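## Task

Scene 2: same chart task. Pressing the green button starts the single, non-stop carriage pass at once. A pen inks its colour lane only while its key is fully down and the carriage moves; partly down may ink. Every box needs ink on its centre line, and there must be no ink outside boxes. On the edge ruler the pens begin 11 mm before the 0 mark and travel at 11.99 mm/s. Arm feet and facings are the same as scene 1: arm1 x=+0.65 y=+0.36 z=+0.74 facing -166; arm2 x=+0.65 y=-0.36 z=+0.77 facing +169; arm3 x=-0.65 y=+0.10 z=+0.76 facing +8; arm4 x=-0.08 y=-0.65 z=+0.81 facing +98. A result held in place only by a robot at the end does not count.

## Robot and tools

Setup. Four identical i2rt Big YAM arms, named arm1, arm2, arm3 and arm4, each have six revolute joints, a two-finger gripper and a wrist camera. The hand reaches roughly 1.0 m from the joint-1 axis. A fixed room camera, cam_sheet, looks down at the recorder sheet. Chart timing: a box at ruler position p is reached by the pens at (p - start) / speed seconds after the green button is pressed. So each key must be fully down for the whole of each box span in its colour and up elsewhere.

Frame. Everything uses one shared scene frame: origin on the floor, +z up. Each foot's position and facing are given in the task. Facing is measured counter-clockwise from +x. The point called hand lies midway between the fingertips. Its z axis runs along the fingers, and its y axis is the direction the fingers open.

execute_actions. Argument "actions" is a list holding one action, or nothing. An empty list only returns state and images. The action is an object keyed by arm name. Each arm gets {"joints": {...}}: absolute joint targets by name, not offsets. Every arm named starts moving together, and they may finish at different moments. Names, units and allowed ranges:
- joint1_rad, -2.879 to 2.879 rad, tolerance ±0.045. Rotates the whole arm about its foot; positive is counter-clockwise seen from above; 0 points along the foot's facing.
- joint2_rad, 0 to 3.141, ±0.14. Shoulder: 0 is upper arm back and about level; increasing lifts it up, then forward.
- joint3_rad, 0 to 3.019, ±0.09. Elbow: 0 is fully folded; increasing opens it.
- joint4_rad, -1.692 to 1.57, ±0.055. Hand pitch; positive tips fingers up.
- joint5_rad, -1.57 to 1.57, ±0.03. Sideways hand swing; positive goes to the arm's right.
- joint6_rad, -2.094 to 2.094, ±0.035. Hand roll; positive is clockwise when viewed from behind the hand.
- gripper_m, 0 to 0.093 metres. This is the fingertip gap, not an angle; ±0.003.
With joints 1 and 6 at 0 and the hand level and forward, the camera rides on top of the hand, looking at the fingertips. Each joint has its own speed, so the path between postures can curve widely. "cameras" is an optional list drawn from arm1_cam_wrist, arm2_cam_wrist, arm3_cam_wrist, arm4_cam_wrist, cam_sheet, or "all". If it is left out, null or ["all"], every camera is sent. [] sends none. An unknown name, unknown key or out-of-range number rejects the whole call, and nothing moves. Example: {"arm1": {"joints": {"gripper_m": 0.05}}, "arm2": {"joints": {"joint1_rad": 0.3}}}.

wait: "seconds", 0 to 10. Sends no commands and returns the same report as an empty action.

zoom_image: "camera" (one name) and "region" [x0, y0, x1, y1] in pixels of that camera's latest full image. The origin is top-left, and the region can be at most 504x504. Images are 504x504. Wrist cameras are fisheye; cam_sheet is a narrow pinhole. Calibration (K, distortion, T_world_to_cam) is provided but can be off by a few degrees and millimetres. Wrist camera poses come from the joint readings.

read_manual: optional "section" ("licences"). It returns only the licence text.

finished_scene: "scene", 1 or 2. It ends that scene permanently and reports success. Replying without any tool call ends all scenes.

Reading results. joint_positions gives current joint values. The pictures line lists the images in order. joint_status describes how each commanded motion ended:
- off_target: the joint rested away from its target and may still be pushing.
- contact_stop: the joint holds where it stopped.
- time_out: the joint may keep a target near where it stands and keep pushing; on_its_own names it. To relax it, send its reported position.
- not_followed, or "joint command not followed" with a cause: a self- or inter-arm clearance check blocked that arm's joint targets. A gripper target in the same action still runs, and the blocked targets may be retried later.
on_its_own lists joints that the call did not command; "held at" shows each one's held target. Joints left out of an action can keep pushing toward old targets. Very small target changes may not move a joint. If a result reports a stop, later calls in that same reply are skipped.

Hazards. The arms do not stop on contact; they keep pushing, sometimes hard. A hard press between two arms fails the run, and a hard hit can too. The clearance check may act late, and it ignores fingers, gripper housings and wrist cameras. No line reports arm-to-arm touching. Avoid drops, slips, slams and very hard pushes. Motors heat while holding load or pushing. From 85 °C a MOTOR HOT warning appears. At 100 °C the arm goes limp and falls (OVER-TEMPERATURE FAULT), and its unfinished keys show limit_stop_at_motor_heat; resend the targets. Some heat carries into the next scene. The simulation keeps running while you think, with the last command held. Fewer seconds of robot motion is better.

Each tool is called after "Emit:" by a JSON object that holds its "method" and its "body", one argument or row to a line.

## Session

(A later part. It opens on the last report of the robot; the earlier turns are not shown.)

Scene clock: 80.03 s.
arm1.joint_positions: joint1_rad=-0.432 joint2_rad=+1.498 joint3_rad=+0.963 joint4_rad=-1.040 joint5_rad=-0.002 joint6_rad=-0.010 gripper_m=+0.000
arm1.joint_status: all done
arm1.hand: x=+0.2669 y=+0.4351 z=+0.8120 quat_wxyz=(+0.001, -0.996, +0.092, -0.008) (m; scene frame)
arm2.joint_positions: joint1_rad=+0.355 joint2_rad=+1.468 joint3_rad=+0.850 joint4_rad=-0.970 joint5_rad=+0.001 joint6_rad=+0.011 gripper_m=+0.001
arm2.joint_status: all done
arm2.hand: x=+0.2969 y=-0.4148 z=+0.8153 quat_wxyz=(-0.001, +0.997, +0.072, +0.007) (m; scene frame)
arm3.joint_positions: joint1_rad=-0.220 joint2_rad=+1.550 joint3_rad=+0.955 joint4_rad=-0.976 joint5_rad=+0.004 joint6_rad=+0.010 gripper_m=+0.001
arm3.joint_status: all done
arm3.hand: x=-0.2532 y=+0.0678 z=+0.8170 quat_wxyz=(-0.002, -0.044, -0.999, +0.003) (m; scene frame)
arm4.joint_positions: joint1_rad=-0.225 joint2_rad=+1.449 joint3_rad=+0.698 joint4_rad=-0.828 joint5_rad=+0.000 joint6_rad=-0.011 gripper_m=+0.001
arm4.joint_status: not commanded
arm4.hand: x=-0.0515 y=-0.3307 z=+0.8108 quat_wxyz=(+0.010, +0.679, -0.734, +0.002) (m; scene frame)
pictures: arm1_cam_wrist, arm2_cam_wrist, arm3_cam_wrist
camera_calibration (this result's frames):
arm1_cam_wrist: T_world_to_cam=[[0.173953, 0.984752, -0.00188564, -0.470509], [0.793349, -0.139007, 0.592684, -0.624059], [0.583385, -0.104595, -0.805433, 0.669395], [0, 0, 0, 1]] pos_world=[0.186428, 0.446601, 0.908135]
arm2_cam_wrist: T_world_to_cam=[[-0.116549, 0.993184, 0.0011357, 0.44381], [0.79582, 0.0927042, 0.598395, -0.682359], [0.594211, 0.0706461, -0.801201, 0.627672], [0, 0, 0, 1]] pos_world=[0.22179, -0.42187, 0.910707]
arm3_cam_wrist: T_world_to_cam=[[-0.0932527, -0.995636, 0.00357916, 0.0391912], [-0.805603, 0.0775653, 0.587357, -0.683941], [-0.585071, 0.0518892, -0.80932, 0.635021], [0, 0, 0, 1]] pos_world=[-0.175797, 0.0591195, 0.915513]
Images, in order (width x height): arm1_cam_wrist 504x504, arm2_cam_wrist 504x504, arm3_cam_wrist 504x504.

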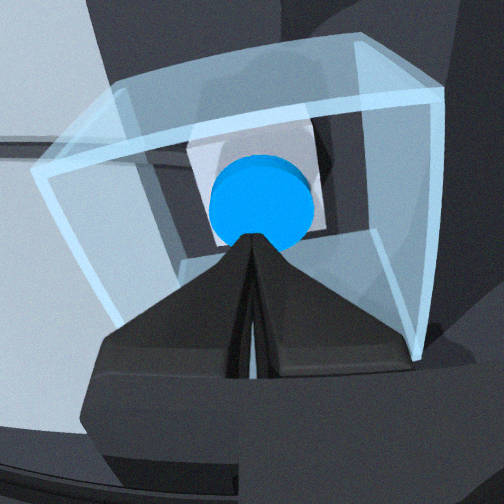

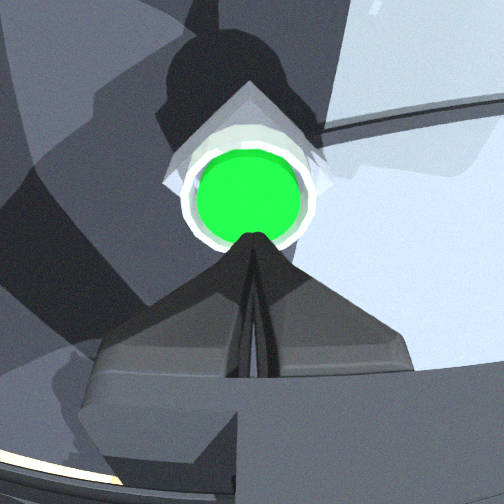

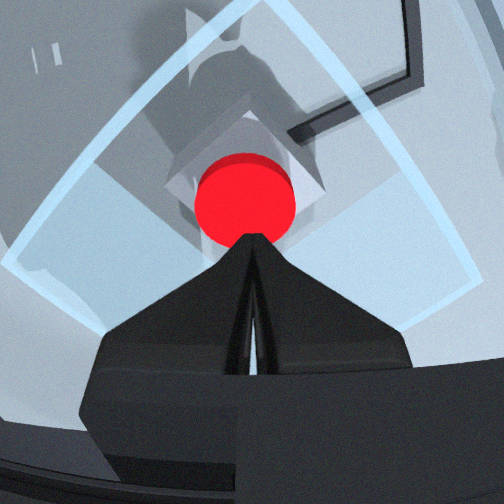

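Emit:
{"method": "execute_actions", "body": {
  "actions": [
    {"arm2":{"joints":{"joint2_rad":1.6,"joint3_rad":0.79,"joint4_rad":-0.8}}}
  ],
  "cameras": ["cam_sheet"]
}}

Emit:
{"method": "execute_actions", "body": {
  "actions": [
    {"arm2":{"joints":{"joint2_rad":1.458,"joint3_rad":1.2,"joint4_rad":-1.282}}}
  ],
  "cameras": ["cam_sheet"]
}}

Emit:
{"method": "execute_actions", "body": {
  "actions": [
    {"arm2":{"joints":{"joint1_rad":-0.773}}}
  ],
  "cameras": []
}}

Emit:
{"method": "execute_actions", "body": {
  "actions": [
    {"arm2":{"joints":{"joint2_rad":1.585,"joint3_rad":1.0,"joint4_rad":-0.982}}}
  ],
  "cameras": []
}}

Emit:
{"method": "wait", "body": {
  "seconds": 9.3
}}

Emit:
{"method": "execute_actions", "body": {
  "actions": [
    {"arm1":{"joints":{"joint2_rad":1.61,"joint3_rad":0.88,"joint4_rad":-0.9}}}
  ],
  "cameras": []
}}

Emit:
{"method": "wait", "body": {
  "seconds": 0.5
}}

Emit:
{"method": "execute_actions", "body": {
  "actions": [
    {"arm1":{"joints":{"joint2_rad":1.49,"joint3_rad":1.005,"joint4_rad":-1.05}}}
  ],
  "cameras": []
}}

Emit:
{"method": "wait", "body": {
  "seconds": 1.75
}}

Emit:
{"method": "execute_actions", "body": {
  "actions": [
    {"arm1":{"joints":{"joint2_rad":1.61,"joint3_rad":0.88,"joint4_rad":-0.9}},"arm2":{"joints":{"joint2_rad":1.7,"joint3_rad":0.92,"joint4_rad":-0.83}},"arm3":{"joints":{"joint2_rad":1.66,"joint3_rad":0.885,"joint4_rad":-0.85}},"arm4":{"joints":{"joint2_rad":1.61,"joint3_rad":0.685,"joint4_rad":-0.72}}}
  ],
  "cameras": []
}}

Emit:
{"method": "wait", "body": {
  "seconds": 0.5
}}

Emit:
{"method": "execute_actions", "body": {
  "actions": [
    {"arm1":{"joints":{"joint2_rad":1.49,"joint3_rad":1.005,"joint4_rad":-1.05}},"arm2":{"joints":{"joint2_rad":1.585,"joint3_rad":1.01,"joint4_rad":-0.99}},"arm3":{"joints":{"joint2_rad":1.555,"joint3_rad":0.99,"joint4_rad":-0.985}},"arm4":{"joints":{"joint2_rad":1.45,"joint3_rad":0.711,"joint4_rad":-0.835}}}
  ],
  "cameras": []
}}

Emit:
{"method": "wait", "body": {
  "seconds": 1.75
}}

Emit:
{"method": "execute_actions", "body": {
  "actions": [
    {"arm2":{"joints":{"joint2_rad":1.7,"joint3_rad":0.92,"joint4_rad":-0.83}}}
  ],
  "cameras": []
}}

Emit:
{"method": "wait", "body": {
  "seconds": 0.5
}}

Emit:
{"method": "execute_actions", "body": {
  "actions": [
    {"arm2":{"joints":{"joint2_rad":1.585,"joint3_rad":1.01,"joint4_rad":-0.99}}}
  ],
  "cameras": []
}}

Emit:
{"method": "wait", "body": {
  "seconds": 1.8
}}

Emit:
{"method": "execute_actions", "body": {
  "actions": [
    {"arm2":{"joints":{"joint2_rad":1.7,"joint3_rad":0.92,"joint4_rad":-0.83}}}
  ],
  "cameras": []
}}

Emit:
{"method": "wait", "body": {
  "seconds": 0.5
}}

Emit:
{"method": "execute_actions", "body": {
  "actions": [
    {"arm2":{"joints":{"joint2_rad":1.585,"joint3_rad":1.01,"joint4_rad":-0.99}}}
  ],
  "cameras": []
}}

Emit:
{"method": "wait", "body": {
  "seconds": 6
}}

Scene clock: 96.23 s.
arm1.joint_positions: joint1_rad=-0.432 joint2_rad=+1.498 joint3_rad=+0.963 joint4_rad=-1.040 joint5_rad=-0.002 joint6_rad=-0.010 gripper_m=+0.000
arm1.joint_status: not commanded
arm1.hand: x=+0.2669 y=+0.4351 z=+0.8120 quat_wxyz=(+0.001, -0.996, +0.092, -0.008) (m; scene frame)
arm2.joint_positions: joint1_rad=+0.355 joint2_rad=+1.546 joint3_rad=+0.809 joint4_rad=-0.840 joint5_rad=+0.001 joint6_rad=+0.011 gripper_m=+0.001
arm2.joint_status: all done
arm2.hand: x=+0.2928 y=-0.4153 z=+0.7762 quat_wxyz=(-0.001, +0.997, +0.072, +0.002) (m; scene frame)
arm3.joint_positions: joint1_rad=-0.220 joint2_rad=+1.550 joint3_rad=+0.955 joint4_rad=-0.976 joint5_rad=+0.004 joint6_rad=+0.010 gripper_m=+0.001
arm3.joint_status: not commanded
arm3.hand: x=-0.2532 y=+0.0678 z=+0.8170 quat_wxyz=(-0.002, -0.044, -0.999, +0.003) (m; scene frame)
arm4.joint_positions: joint1_rad=-0.225 joint2_rad=+1.449 joint3_rad=+0.698 joint4_rad=-0.828 joint5_rad=+0.000 joint6_rad=-0.011 gripper_m=+0.001
arm4.joint_status: not commanded
arm4.hand: x=-0.0515 y=-0.3307 z=+0.8108 quat_wxyz=(+0.010, +0.679, -0.734, +0.002) (m; scene frame)
pictures: cam_sheet
Images, in order (width x height): cam_sheet 504x504.

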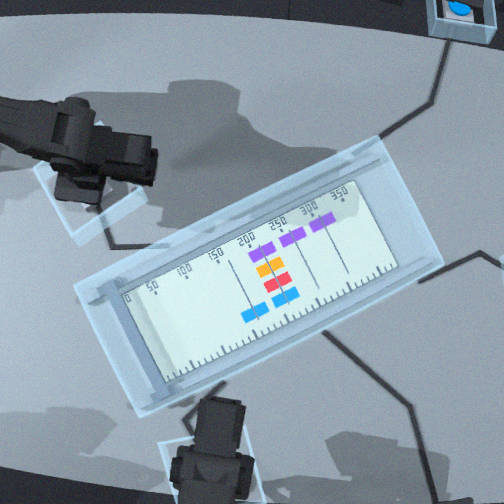

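Scene clock: 97.43 s.
arm1.joint_positions: joint1_rad=-0.432 joint2_rad=+1.498 joint3_rad=+0.963 joint4_rad=-1.040 joint5_rad=-0.002 joint6_rad=-0.010 gripper_m=+0.000
arm1.joint_status: not commanded
arm1.hand: x=+0.2669 y=+0.4351 z=+0.8120 quat_wxyz=(+0.001, -0.996, +0.092, -0.008) (m; scene frame)
arm2.joint_positions: joint1_rad=+0.355 joint2_rad=+1.446 joint3_rad=+1.174 joint4_rad=-1.274 joint5_rad=+0.001 joint6_rad=+0.011 gripper_m=+0.001
arm2.joint_status: all done
arm2.hand: x=+0.2395 y=-0.4237 z=+0.9345 quat_wxyz=(+0.000, +0.997, +0.072, -0.013) (m; scene frame)
arm3.joint_positions: joint1_rad=-0.220 joint2_rad=+1.550 joint3_rad=+0.955 joint4_rad=-0.976 joint5_rad=+0.004 joint6_rad=+0.010 gripper_m=+0.001
arm3.joint_status: not commanded
arm3.hand: x=-0.2532 y=+0.0678 z=+0.8170 quat_wxyz=(-0.002, -0.044, -0.999, +0.003) (m; scene frame)
arm4.joint_positions: joint1_rad=-0.225 joint2_rad=+1.449 joint3_rad=+0.698 joint4_rad=-0.828 joint5_rad=+0.000 joint6_rad=-0.011 gripper_m=+0.001
arm4.joint_status: not commanded
arm4.hand: x=-0.0515 y=-0.3307 z=+0.8108 quat_wxyz=(+0.010, +0.679, -0.734, +0.002) (m; scene frame)
pictures: cam_sheet
Images, in order (width x height): cam_sheet 504x504.

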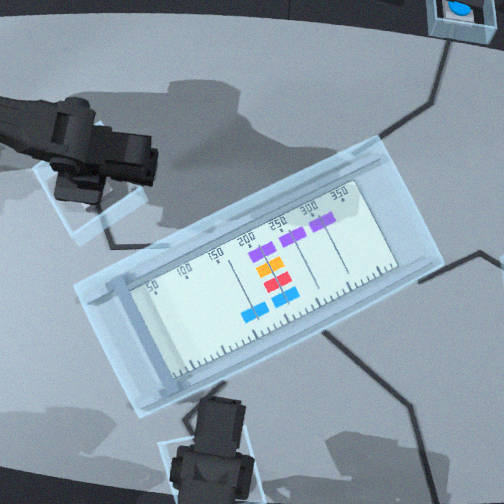

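Scene clock: 99.03 s.
arm1.joint_positions: joint1_rad=-0.432 joint2_rad=+1.498 joint3_rad=+0.963 joint4_rad=-1.040 joint5_rad=-0.002 joint6_rad=-0.010 gripper_m=+0.000
arm1.joint_status: not commanded
arm1.hand: x=+0.2669 y=+0.4351 z=+0.8120 quat_wxyz=(+0.001, -0.996, +0.092, -0.008) (m; scene frame)
arm2.joint_positions: joint1_rad=-0.775 joint2_rad=+1.453 joint3_rad=+1.174 joint4_rad=-1.274 joint5_rad=+0.001 joint6_rad=+0.011 gripper_m=+0.001
arm2.joint_status: all done
arm2.hand: x=+0.4173 y=-0.0153 z=+0.9312 quat_wxyz=(-0.004, +0.881, -0.473, -0.009) (m; scene frame)
arm3.joint_positions: joint1_rad=-0.220 joint2_rad=+1.550 joint3_rad=+0.955 joint4_rad=-0.976 joint5_rad=+0.004 joint6_rad=+0.010 gripper_m=+0.001
arm3.joint_status: not commanded
arm3.hand: x=-0.2532 y=+0.0678 z=+0.8170 quat_wxyz=(-0.002, -0.044, -0.999, +0.003) (m; scene frame)
arm4.joint_positions: joint1_rad=-0.225 joint2_rad=+1.449 joint3_rad=+0.698 joint4_rad=-0.828 joint5_rad=+0.000 joint6_rad=-0.011 gripper_m=+0.001
arm4.joint_status: not commanded
arm4.hand: x=-0.0515 y=-0.3307 z=+0.8108 quat_wxyz=(+0.010, +0.679, -0.734, +0.002) (m; scene frame)
pictures: none
No camera images: the call's "cameras" was empty. Leave "cameras" out to get every camera's image.

Scene clock: 100.17 s.
arm1.joint_positions: joint1_rad=-0.432 joint2_rad=+1.498 joint3_rad=+0.963 joint4_rad=-1.040 joint5_rad=-0.002 joint6_rad=-0.010 gripper_m=+0.000
arm1.joint_status: not commanded
arm1.hand: x=+0.2669 y=+0.4351 z=+0.8120 quat_wxyz=(+0.001, -0.996, +0.092, -0.008) (m; scene frame)
arm2.joint_positions: joint1_rad=-0.775 joint2_rad=+1.592 joint3_rad=+0.980 joint4_rad=-0.991 joint5_rad=+0.001 joint6_rad=+0.011 gripper_m=+0.001
arm2.joint_status: all done
arm2.hand: x=+0.4246 y=-0.0267 z=+0.8102 quat_wxyz=(+0.008, +0.881, -0.473, +0.013) (m; scene frame)
arm3.joint_positions: joint1_rad=-0.220 joint2_rad=+1.550 joint3_rad=+0.955 joint4_rad=-0.976 joint5_rad=+0.004 joint6_rad=+0.010 gripper_m=+0.001
arm3.joint_status: not commanded
arm3.hand: x=-0.2532 y=+0.0678 z=+0.8170 quat_wxyz=(-0.002, -0.044, -0.999, +0.003) (m; scene frame)
arm4.joint_positions: joint1_rad=-0.225 joint2_rad=+1.449 joint3_rad=+0.698 joint4_rad=-0.828 joint5_rad=+0.000 joint6_rad=-0.011 gripper_m=+0.001
arm4.joint_status: not commanded
arm4.hand: x=-0.0515 y=-0.3307 z=+0.8108 quat_wxyz=(+0.010, +0.679, -0.734, +0.002) (m; scene frame)
pictures: none
No camera images: the call's "cameras" was empty. Leave "cameras" out to get every camera's image.

Scene clock: 109.47 s.
arm1.joint_positions: joint1_rad=-0.432 joint2_rad=+1.498 joint3_rad=+0.963 joint4_rad=-1.040 joint5_rad=-0.002 joint6_rad=-0.010 gripper_m=+0.000
arm1.joint_status: not commanded
arm1.hand: x=+0.2669 y=+0.4351 z=+0.8120 quat_wxyz=(+0.001, -0.996, +0.092, -0.008) (m; scene frame)
arm2.joint_positions: joint1_rad=-0.775 joint2_rad=+1.592 joint3_rad=+0.980 joint4_rad=-0.991 joint5_rad=+0.001 joint6_rad=+0.011 gripper_m=+0.001
arm2.joint_status: all done
arm2.hand: x=+0.4246 y=-0.0267 z=+0.8102 quat_wxyz=(+0.008, +0.881, -0.473, +0.013) (m; scene frame)
arm3.joint_positions: joint1_rad=-0.220 joint2_rad=+1.550 joint3_rad=+0.955 joint4_rad=-0.976 joint5_rad=+0.004 joint6_rad=+0.010 gripper_m=+0.001
arm3.joint_status: not commanded
arm3.hand: x=-0.2532 y=+0.0678 z=+0.8170 quat_wxyz=(-0.002, -0.044, -0.999, +0.003) (m; scene frame)
arm4.joint_positions: joint1_rad=-0.225 joint2_rad=+1.449 joint3_rad=+0.698 joint4_rad=-0.828 joint5_rad=+0.000 joint6_rad=-0.011 gripper_m=+0.001
arm4.joint_status: not commanded
arm4.hand: x=-0.0515 y=-0.3307 z=+0.8108 quat_wxyz=(+0.010, +0.679, -0.734, +0.002) (m; scene frame)
wait: 9.30 s; at rest by 0.27 s
pictures: arm1_cam_wrist, arm2_cam_wrist, arm3_cam_wrist, arm4_cam_wrist, cam_sheet
camera_calibration (this result's frames):
arm1_cam_wrist: T_world_to_cam=[[0.173953, 0.984752, -0.00188564, -0.470509], [0.793349, -0.139007, 0.592684, -0.624059], [0.583385, -0.104595, -0.805433, 0.669395], [0, 0, 0, 1]] pos_world=[0.186428, 0.446601, 0.908135]
arm2_cam_wrist: T_world_to_cam=[[0.848466, 0.529249, -0.000795147, -0.347354], [0.41924, -0.671188, 0.611347, -0.687889], [0.323021, -0.51904, -0.791363, 0.611665], [0, 0, 0, 1]] pos_world=[0.385529, 0.039613, 0.904311]
arm3_cam_wrist: T_world_to_cam=[[-0.0932527, -0.995636, 0.00357916, 0.0391912], [-0.805603, 0.0775653, 0.587357, -0.683941], [-0.585071, 0.0518892, -0.80932, 0.635021], [0, 0, 0, 1]] pos_world=[-0.175797, 0.0591195, 0.915513]
arm4_cam_wrist: T_world_to_cam=[[0.99705, -0.0762889, -0.00846502, 0.0305547], [-0.0553261, -0.790727, 0.609664, -0.755292], [-0.0532041, -0.607397, -0.792615, 0.564875], [0, 0, 0, 1]] pos_world=[-0.0421982, -0.251795, 0.908461]
Images, in order (width x height): arm1_cam_wrist 504x504, arm2_cam_wrist 504x504, arm3_cam_wrist 504x504, arm4_cam_wrist 504x504, cam_sheet 504x504.

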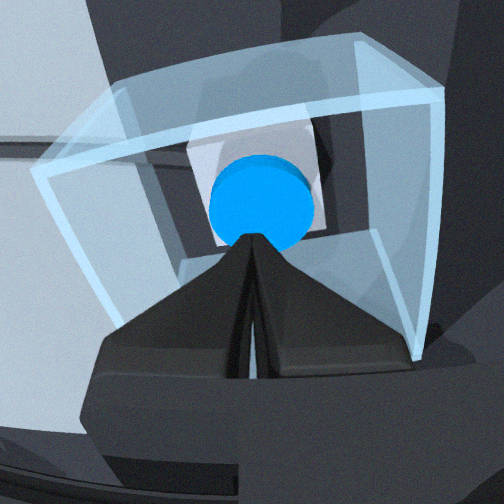

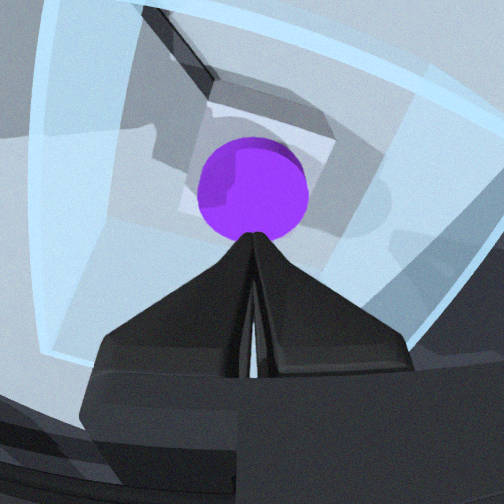

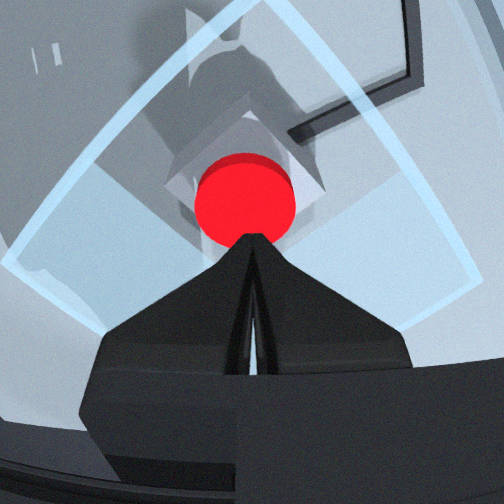

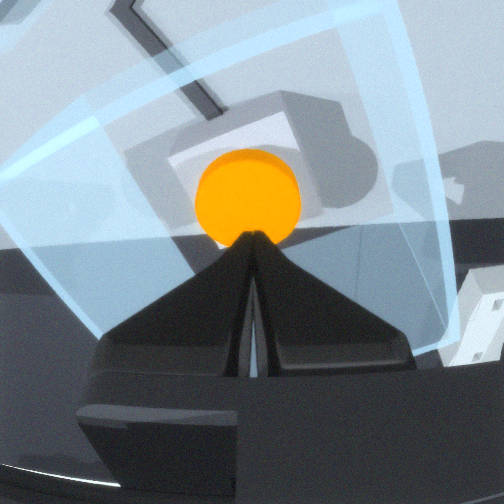

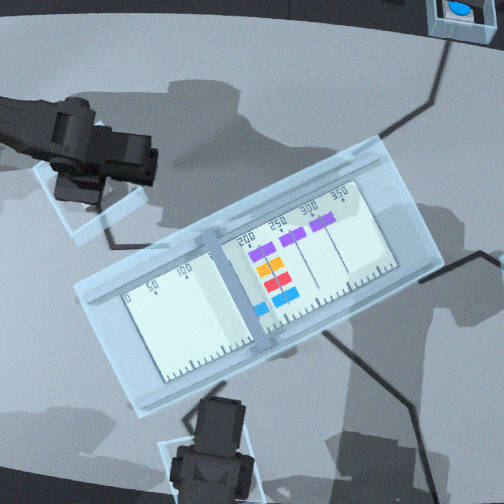

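Scene clock: 110.23 s.
arm1.joint_positions: joint1_rad=-0.432 joint2_rad=+1.554 joint3_rad=+0.919 joint4_rad=-0.917 joint5_rad=-0.002 joint6_rad=-0.010 gripper_m=+0.000
arm1.joint_status: all done
arm1.hand: x=+0.2617 y=+0.4363 z=+0.7769 quat_wxyz=(+0.002, -0.996, +0.092, +0.003) (m; scene frame)
arm2.joint_positions: joint1_rad=-0.775 joint2_rad=+1.592 joint3_rad=+0.980 joint4_rad=-0.991 joint5_rad=+0.001 joint6_rad=+0.011 gripper_m=+0.001
arm2.joint_status: not commanded
arm2.hand: x=+0.4246 y=-0.0267 z=+0.8102 quat_wxyz=(+0.008, +0.881, -0.473, +0.013) (m; scene frame)
arm3.joint_positions: joint1_rad=-0.220 joint2_rad=+1.550 joint3_rad=+0.955 joint4_rad=-0.976 joint5_rad=+0.004 joint6_rad=+0.010 gripper_m=+0.001
arm3.joint_status: not commanded
arm3.hand: x=-0.2532 y=+0.0678 z=+0.8170 quat_wxyz=(-0.002, -0.044, -0.999, +0.003) (m; scene frame)
arm4.joint_positions: joint1_rad=-0.225 joint2_rad=+1.449 joint3_rad=+0.698 joint4_rad=-0.828 joint5_rad=+0.000 joint6_rad=-0.011 gripper_m=+0.001
arm4.joint_status: not commanded
arm4.hand: x=-0.0515 y=-0.3307 z=+0.8108 quat_wxyz=(+0.010, +0.679, -0.734, +0.002) (m; scene frame)
pictures: none
No camera images: the call's "cameras" was empty. Leave "cameras" out to get every camera's image.

Scene clock: 110.73 s.
arm1.joint_positions: joint1_rad=-0.432 joint2_rad=+1.554 joint3_rad=+0.919 joint4_rad=-0.917 joint5_rad=-0.002 joint6_rad=-0.010 gripper_m=+0.000
arm1.joint_status: all done
arm1.hand: x=+0.2617 y=+0.4363 z=+0.7769 quat_wxyz=(+0.002, -0.996, +0.092, +0.003) (m; scene frame)
arm2.joint_positions: joint1_rad=-0.775 joint2_rad=+1.592 joint3_rad=+0.980 joint4_rad=-0.991 joint5_rad=+0.001 joint6_rad=+0.011 gripper_m=+0.001
arm2.joint_status: not commanded
arm2.hand: x=+0.4246 y=-0.0267 z=+0.8102 quat_wxyz=(+0.008, +0.881, -0.473, +0.013) (m; scene frame)
arm3.joint_positions: joint1_rad=-0.220 joint2_rad=+1.550 joint3_rad=+0.955 joint4_rad=-0.976 joint5_rad=+0.004 joint6_rad=+0.010 gripper_m=+0.001
arm3.joint_status: not commanded
arm3.hand: x=-0.2532 y=+0.0678 z=+0.8170 quat_wxyz=(-0.002, -0.044, -0.999, +0.003) (m; scene frame)
arm4.joint_positions: joint1_rad=-0.225 joint2_rad=+1.449 joint3_rad=+0.698 joint4_rad=-0.828 joint5_rad=+0.000 joint6_rad=-0.011 gripper_m=+0.001
arm4.joint_status: not commanded
arm4.hand: x=-0.0515 y=-0.3307 z=+0.8108 quat_wxyz=(+0.010, +0.679, -0.734, +0.002) (m; scene frame)
wait: 0.50 s; at rest by 0.27 s
pictures: arm1_cam_wrist, arm2_cam_wrist, arm3_cam_wrist, arm4_cam_wrist, cam_sheet
camera_calibration (this result's frames):
arm1_cam_wrist: T_world_to_cam=[[0.173808, 0.984778, -0.00146041, -0.47116], [0.805821, -0.141371, 0.575036, -0.587515], [0.566076, -0.101123, -0.818127, 0.657132], [0, 0, 0, 1]] pos_world=[0.183337, 0.447382, 0.874772]
arm2_cam_wrist: T_world_to_cam=[[0.848466, 0.529249, -0.000795147, -0.347354], [0.41924, -0.671188, 0.611347, -0.687889], [0.323021, -0.51904, -0.791363, 0.611665], [0, 0, 0, 1]] pos_world=[0.385529, 0.039613, 0.904311]
arm3_cam_wrist: T_world_to_cam=[[-0.0932527, -0.995636, 0.00357916, 0.0391912], [-0.805603, 0.0775653, 0.587357, -0.683941], [-0.585071, 0.0518892, -0.80932, 0.635021], [0, 0, 0, 1]] pos_world=[-0.175797, 0.0591195, 0.915513]
arm4_cam_wrist: T_world_to_cam=[[0.99705, -0.0762889, -0.00846502, 0.0305547], [-0.0553261, -0.790727, 0.609664, -0.755292], [-0.0532041, -0.607397, -0.792615, 0.564875], [0, 0, 0, 1]] pos_world=[-0.0421982, -0.251795, 0.908461]
Images, in order (width x height): arm1_cam_wrist 504x504, arm2_cam_wrist 504x504, arm3_cam_wrist 504x504, arm4_cam_wrist 504x504, cam_sheet 504x504.

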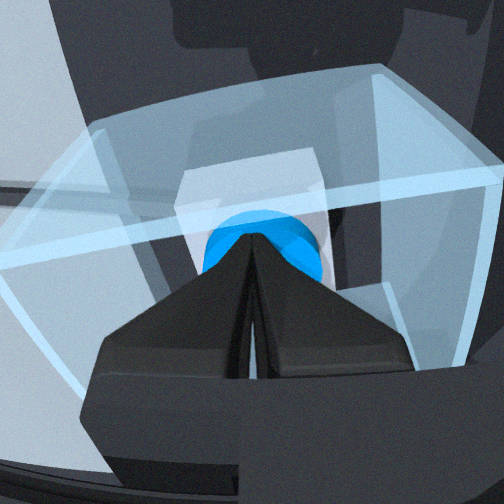

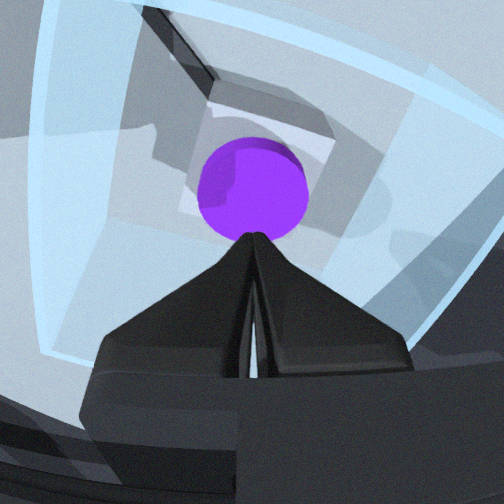

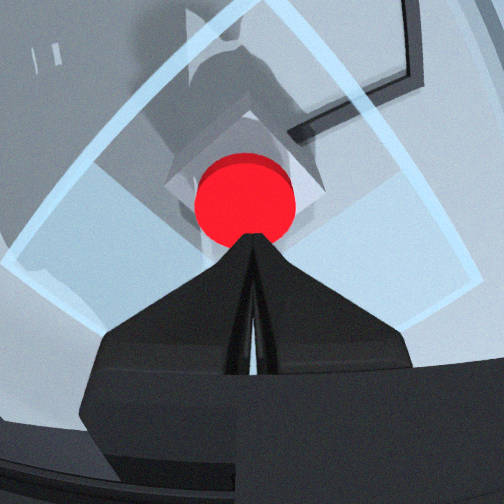

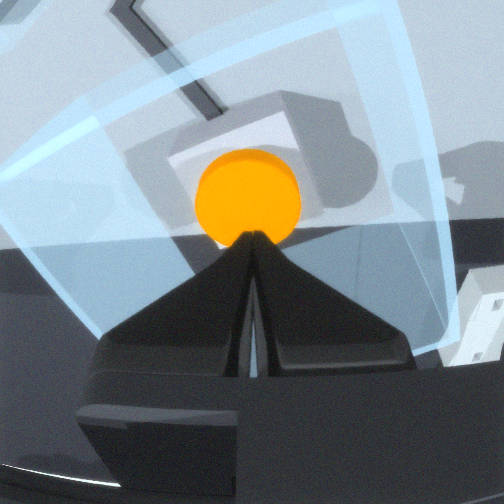

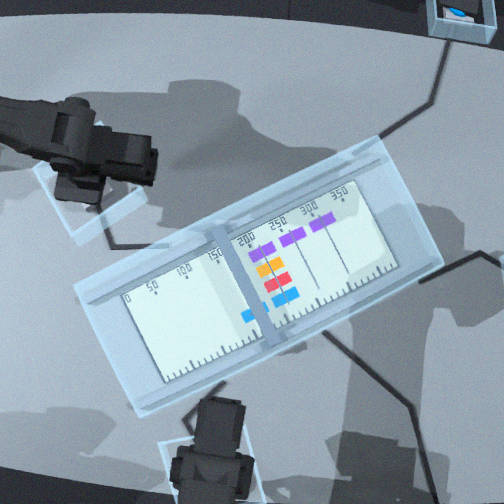

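Scene clock: 111.70 s.
arm1.joint_positions: joint1_rad=-0.432 joint2_rad=+1.498 joint3_rad=+0.965 joint4_rad=-1.040 joint5_rad=-0.002 joint6_rad=-0.010 gripper_m=+0.000
arm1.joint_status: all done
arm1.hand: x=+0.2662 y=+0.4353 z=+0.8122 quat_wxyz=(+0.001, -0.996, +0.092, -0.007) (m; scene frame)
arm2.joint_positions: joint1_rad=-0.775 joint2_rad=+1.592 joint3_rad=+0.980 joint4_rad=-0.991 joint5_rad=+0.001 joint6_rad=+0.011 gripper_m=+0.001
arm2.joint_status: not commanded
arm2.hand: x=+0.4246 y=-0.0267 z=+0.8102 quat_wxyz=(+0.008, +0.881, -0.473, +0.013) (m; scene frame)
arm3.joint_positions: joint1_rad=-0.220 joint2_rad=+1.550 joint3_rad=+0.955 joint4_rad=-0.976 joint5_rad=+0.004 joint6_rad=+0.010 gripper_m=+0.001
arm3.joint_status: not commanded
arm3.hand: x=-0.2532 y=+0.0678 z=+0.8170 quat_wxyz=(-0.002, -0.044, -0.999, +0.003) (m; scene frame)
arm4.joint_positions: joint1_rad=-0.225 joint2_rad=+1.449 joint3_rad=+0.698 joint4_rad=-0.828 joint5_rad=+0.000 joint6_rad=-0.011 gripper_m=+0.001
arm4.joint_status: not commanded
arm4.hand: x=-0.0515 y=-0.3307 z=+0.8108 quat_wxyz=(+0.010, +0.679, -0.734, +0.002) (m; scene frame)
pictures: none
No camera images: the call's "cameras" was empty. Leave "cameras" out to get every camera's image.

Scene clock: 113.47 s.
arm1.joint_positions: joint1_rad=-0.432 joint2_rad=+1.498 joint3_rad=+0.965 joint4_rad=-1.040 joint5_rad=-0.002 joint6_rad=-0.010 gripper_m=+0.000
arm1.joint_status: all done
arm1.hand: x=+0.2662 y=+0.4353 z=+0.8122 quat_wxyz=(+0.001, -0.996, +0.092, -0.007) (m; scene frame)
arm2.joint_positions: joint1_rad=-0.775 joint2_rad=+1.592 joint3_rad=+0.980 joint4_rad=-0.991 joint5_rad=+0.001 joint6_rad=+0.011 gripper_m=+0.001
arm2.joint_status: not commanded
arm2.hand: x=+0.4246 y=-0.0267 z=+0.8102 quat_wxyz=(+0.008, +0.881, -0.473, +0.013) (m; scene frame)
arm3.joint_positions: joint1_rad=-0.220 joint2_rad=+1.550 joint3_rad=+0.955 joint4_rad=-0.976 joint5_rad=+0.004 joint6_rad=+0.010 gripper_m=+0.001
arm3.joint_status: not commanded
arm3.hand: x=-0.2532 y=+0.0678 z=+0.8170 quat_wxyz=(-0.002, -0.044, -0.999, +0.003) (m; scene frame)
arm4.joint_positions: joint1_rad=-0.225 joint2_rad=+1.449 joint3_rad=+0.698 joint4_rad=-0.828 joint5_rad=+0.000 joint6_rad=-0.011 gripper_m=+0.001
arm4.joint_status: not commanded
arm4.hand: x=-0.0515 y=-0.3307 z=+0.8108 quat_wxyz=(+0.010, +0.679, -0.734, +0.002) (m; scene frame)
wait: 1.77 s; at rest by 0.27 s
pictures: arm1_cam_wrist, arm2_cam_wrist, arm3_cam_wrist, arm4_cam_wrist, cam_sheet
camera_calibration (this result's frames):
arm1_cam_wrist: T_world_to_cam=[[0.173945, 0.984754, -0.00186334, -0.470538], [0.794015, -0.139133, 0.591762, -0.622974], [0.582481, -0.104413, -0.806111, 0.670705], [0, 0, 0, 1]] pos_world=[0.185825, 0.446718, 0.908438]
arm2_cam_wrist: T_world_to_cam=[[0.848466, 0.529249, -0.000795147, -0.347354], [0.41924, -0.671188, 0.611347, -0.687889], [0.323021, -0.51904, -0.791363, 0.611665], [0, 0, 0, 1]] pos_world=[0.385529, 0.039613, 0.904311]
arm3_cam_wrist: T_world_to_cam=[[-0.0932527, -0.995636, 0.00357916, 0.0391912], [-0.805603, 0.0775653, 0.587357, -0.683941], [-0.585071, 0.0518892, -0.80932, 0.635021], [0, 0, 0, 1]] pos_world=[-0.175797, 0.0591195, 0.915513]
arm4_cam_wrist: T_world_to_cam=[[0.99705, -0.0762889, -0.00846502, 0.0305547], [-0.0553261, -0.790727, 0.609664, -0.755292], [-0.0532041, -0.607397, -0.792615, 0.564875], [0, 0, 0, 1]] pos_world=[-0.0421982, -0.251795, 0.908461]
Images, in order (width x height): arm1_cam_wrist 504x504, arm2_cam_wrist 504x504, arm3_cam_wrist 504x504, arm4_cam_wrist 504x504, cam_sheet 504x504.

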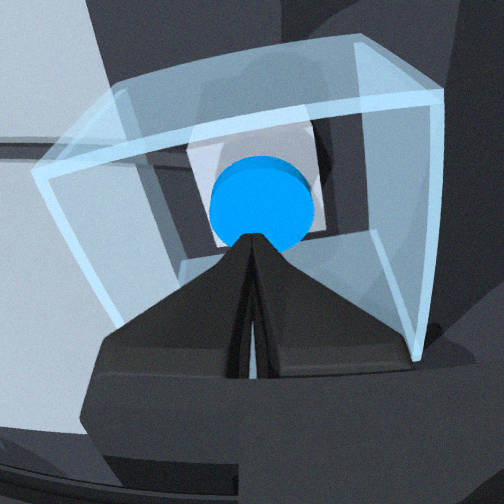

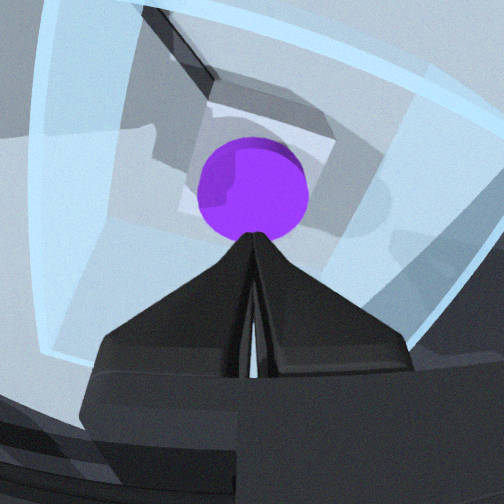

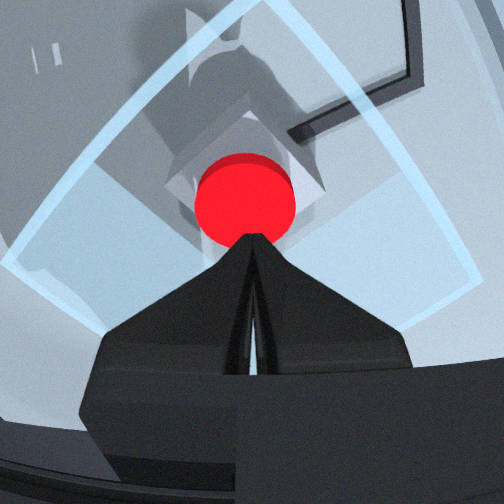

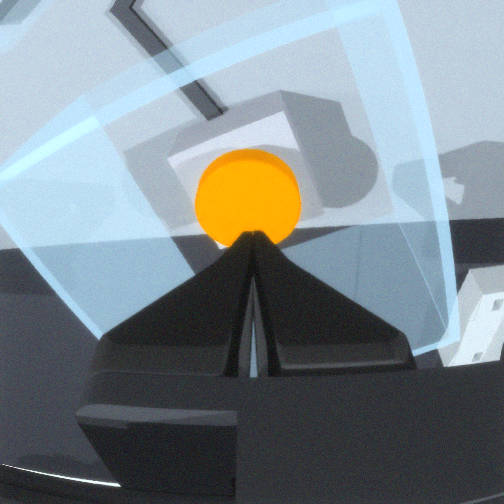

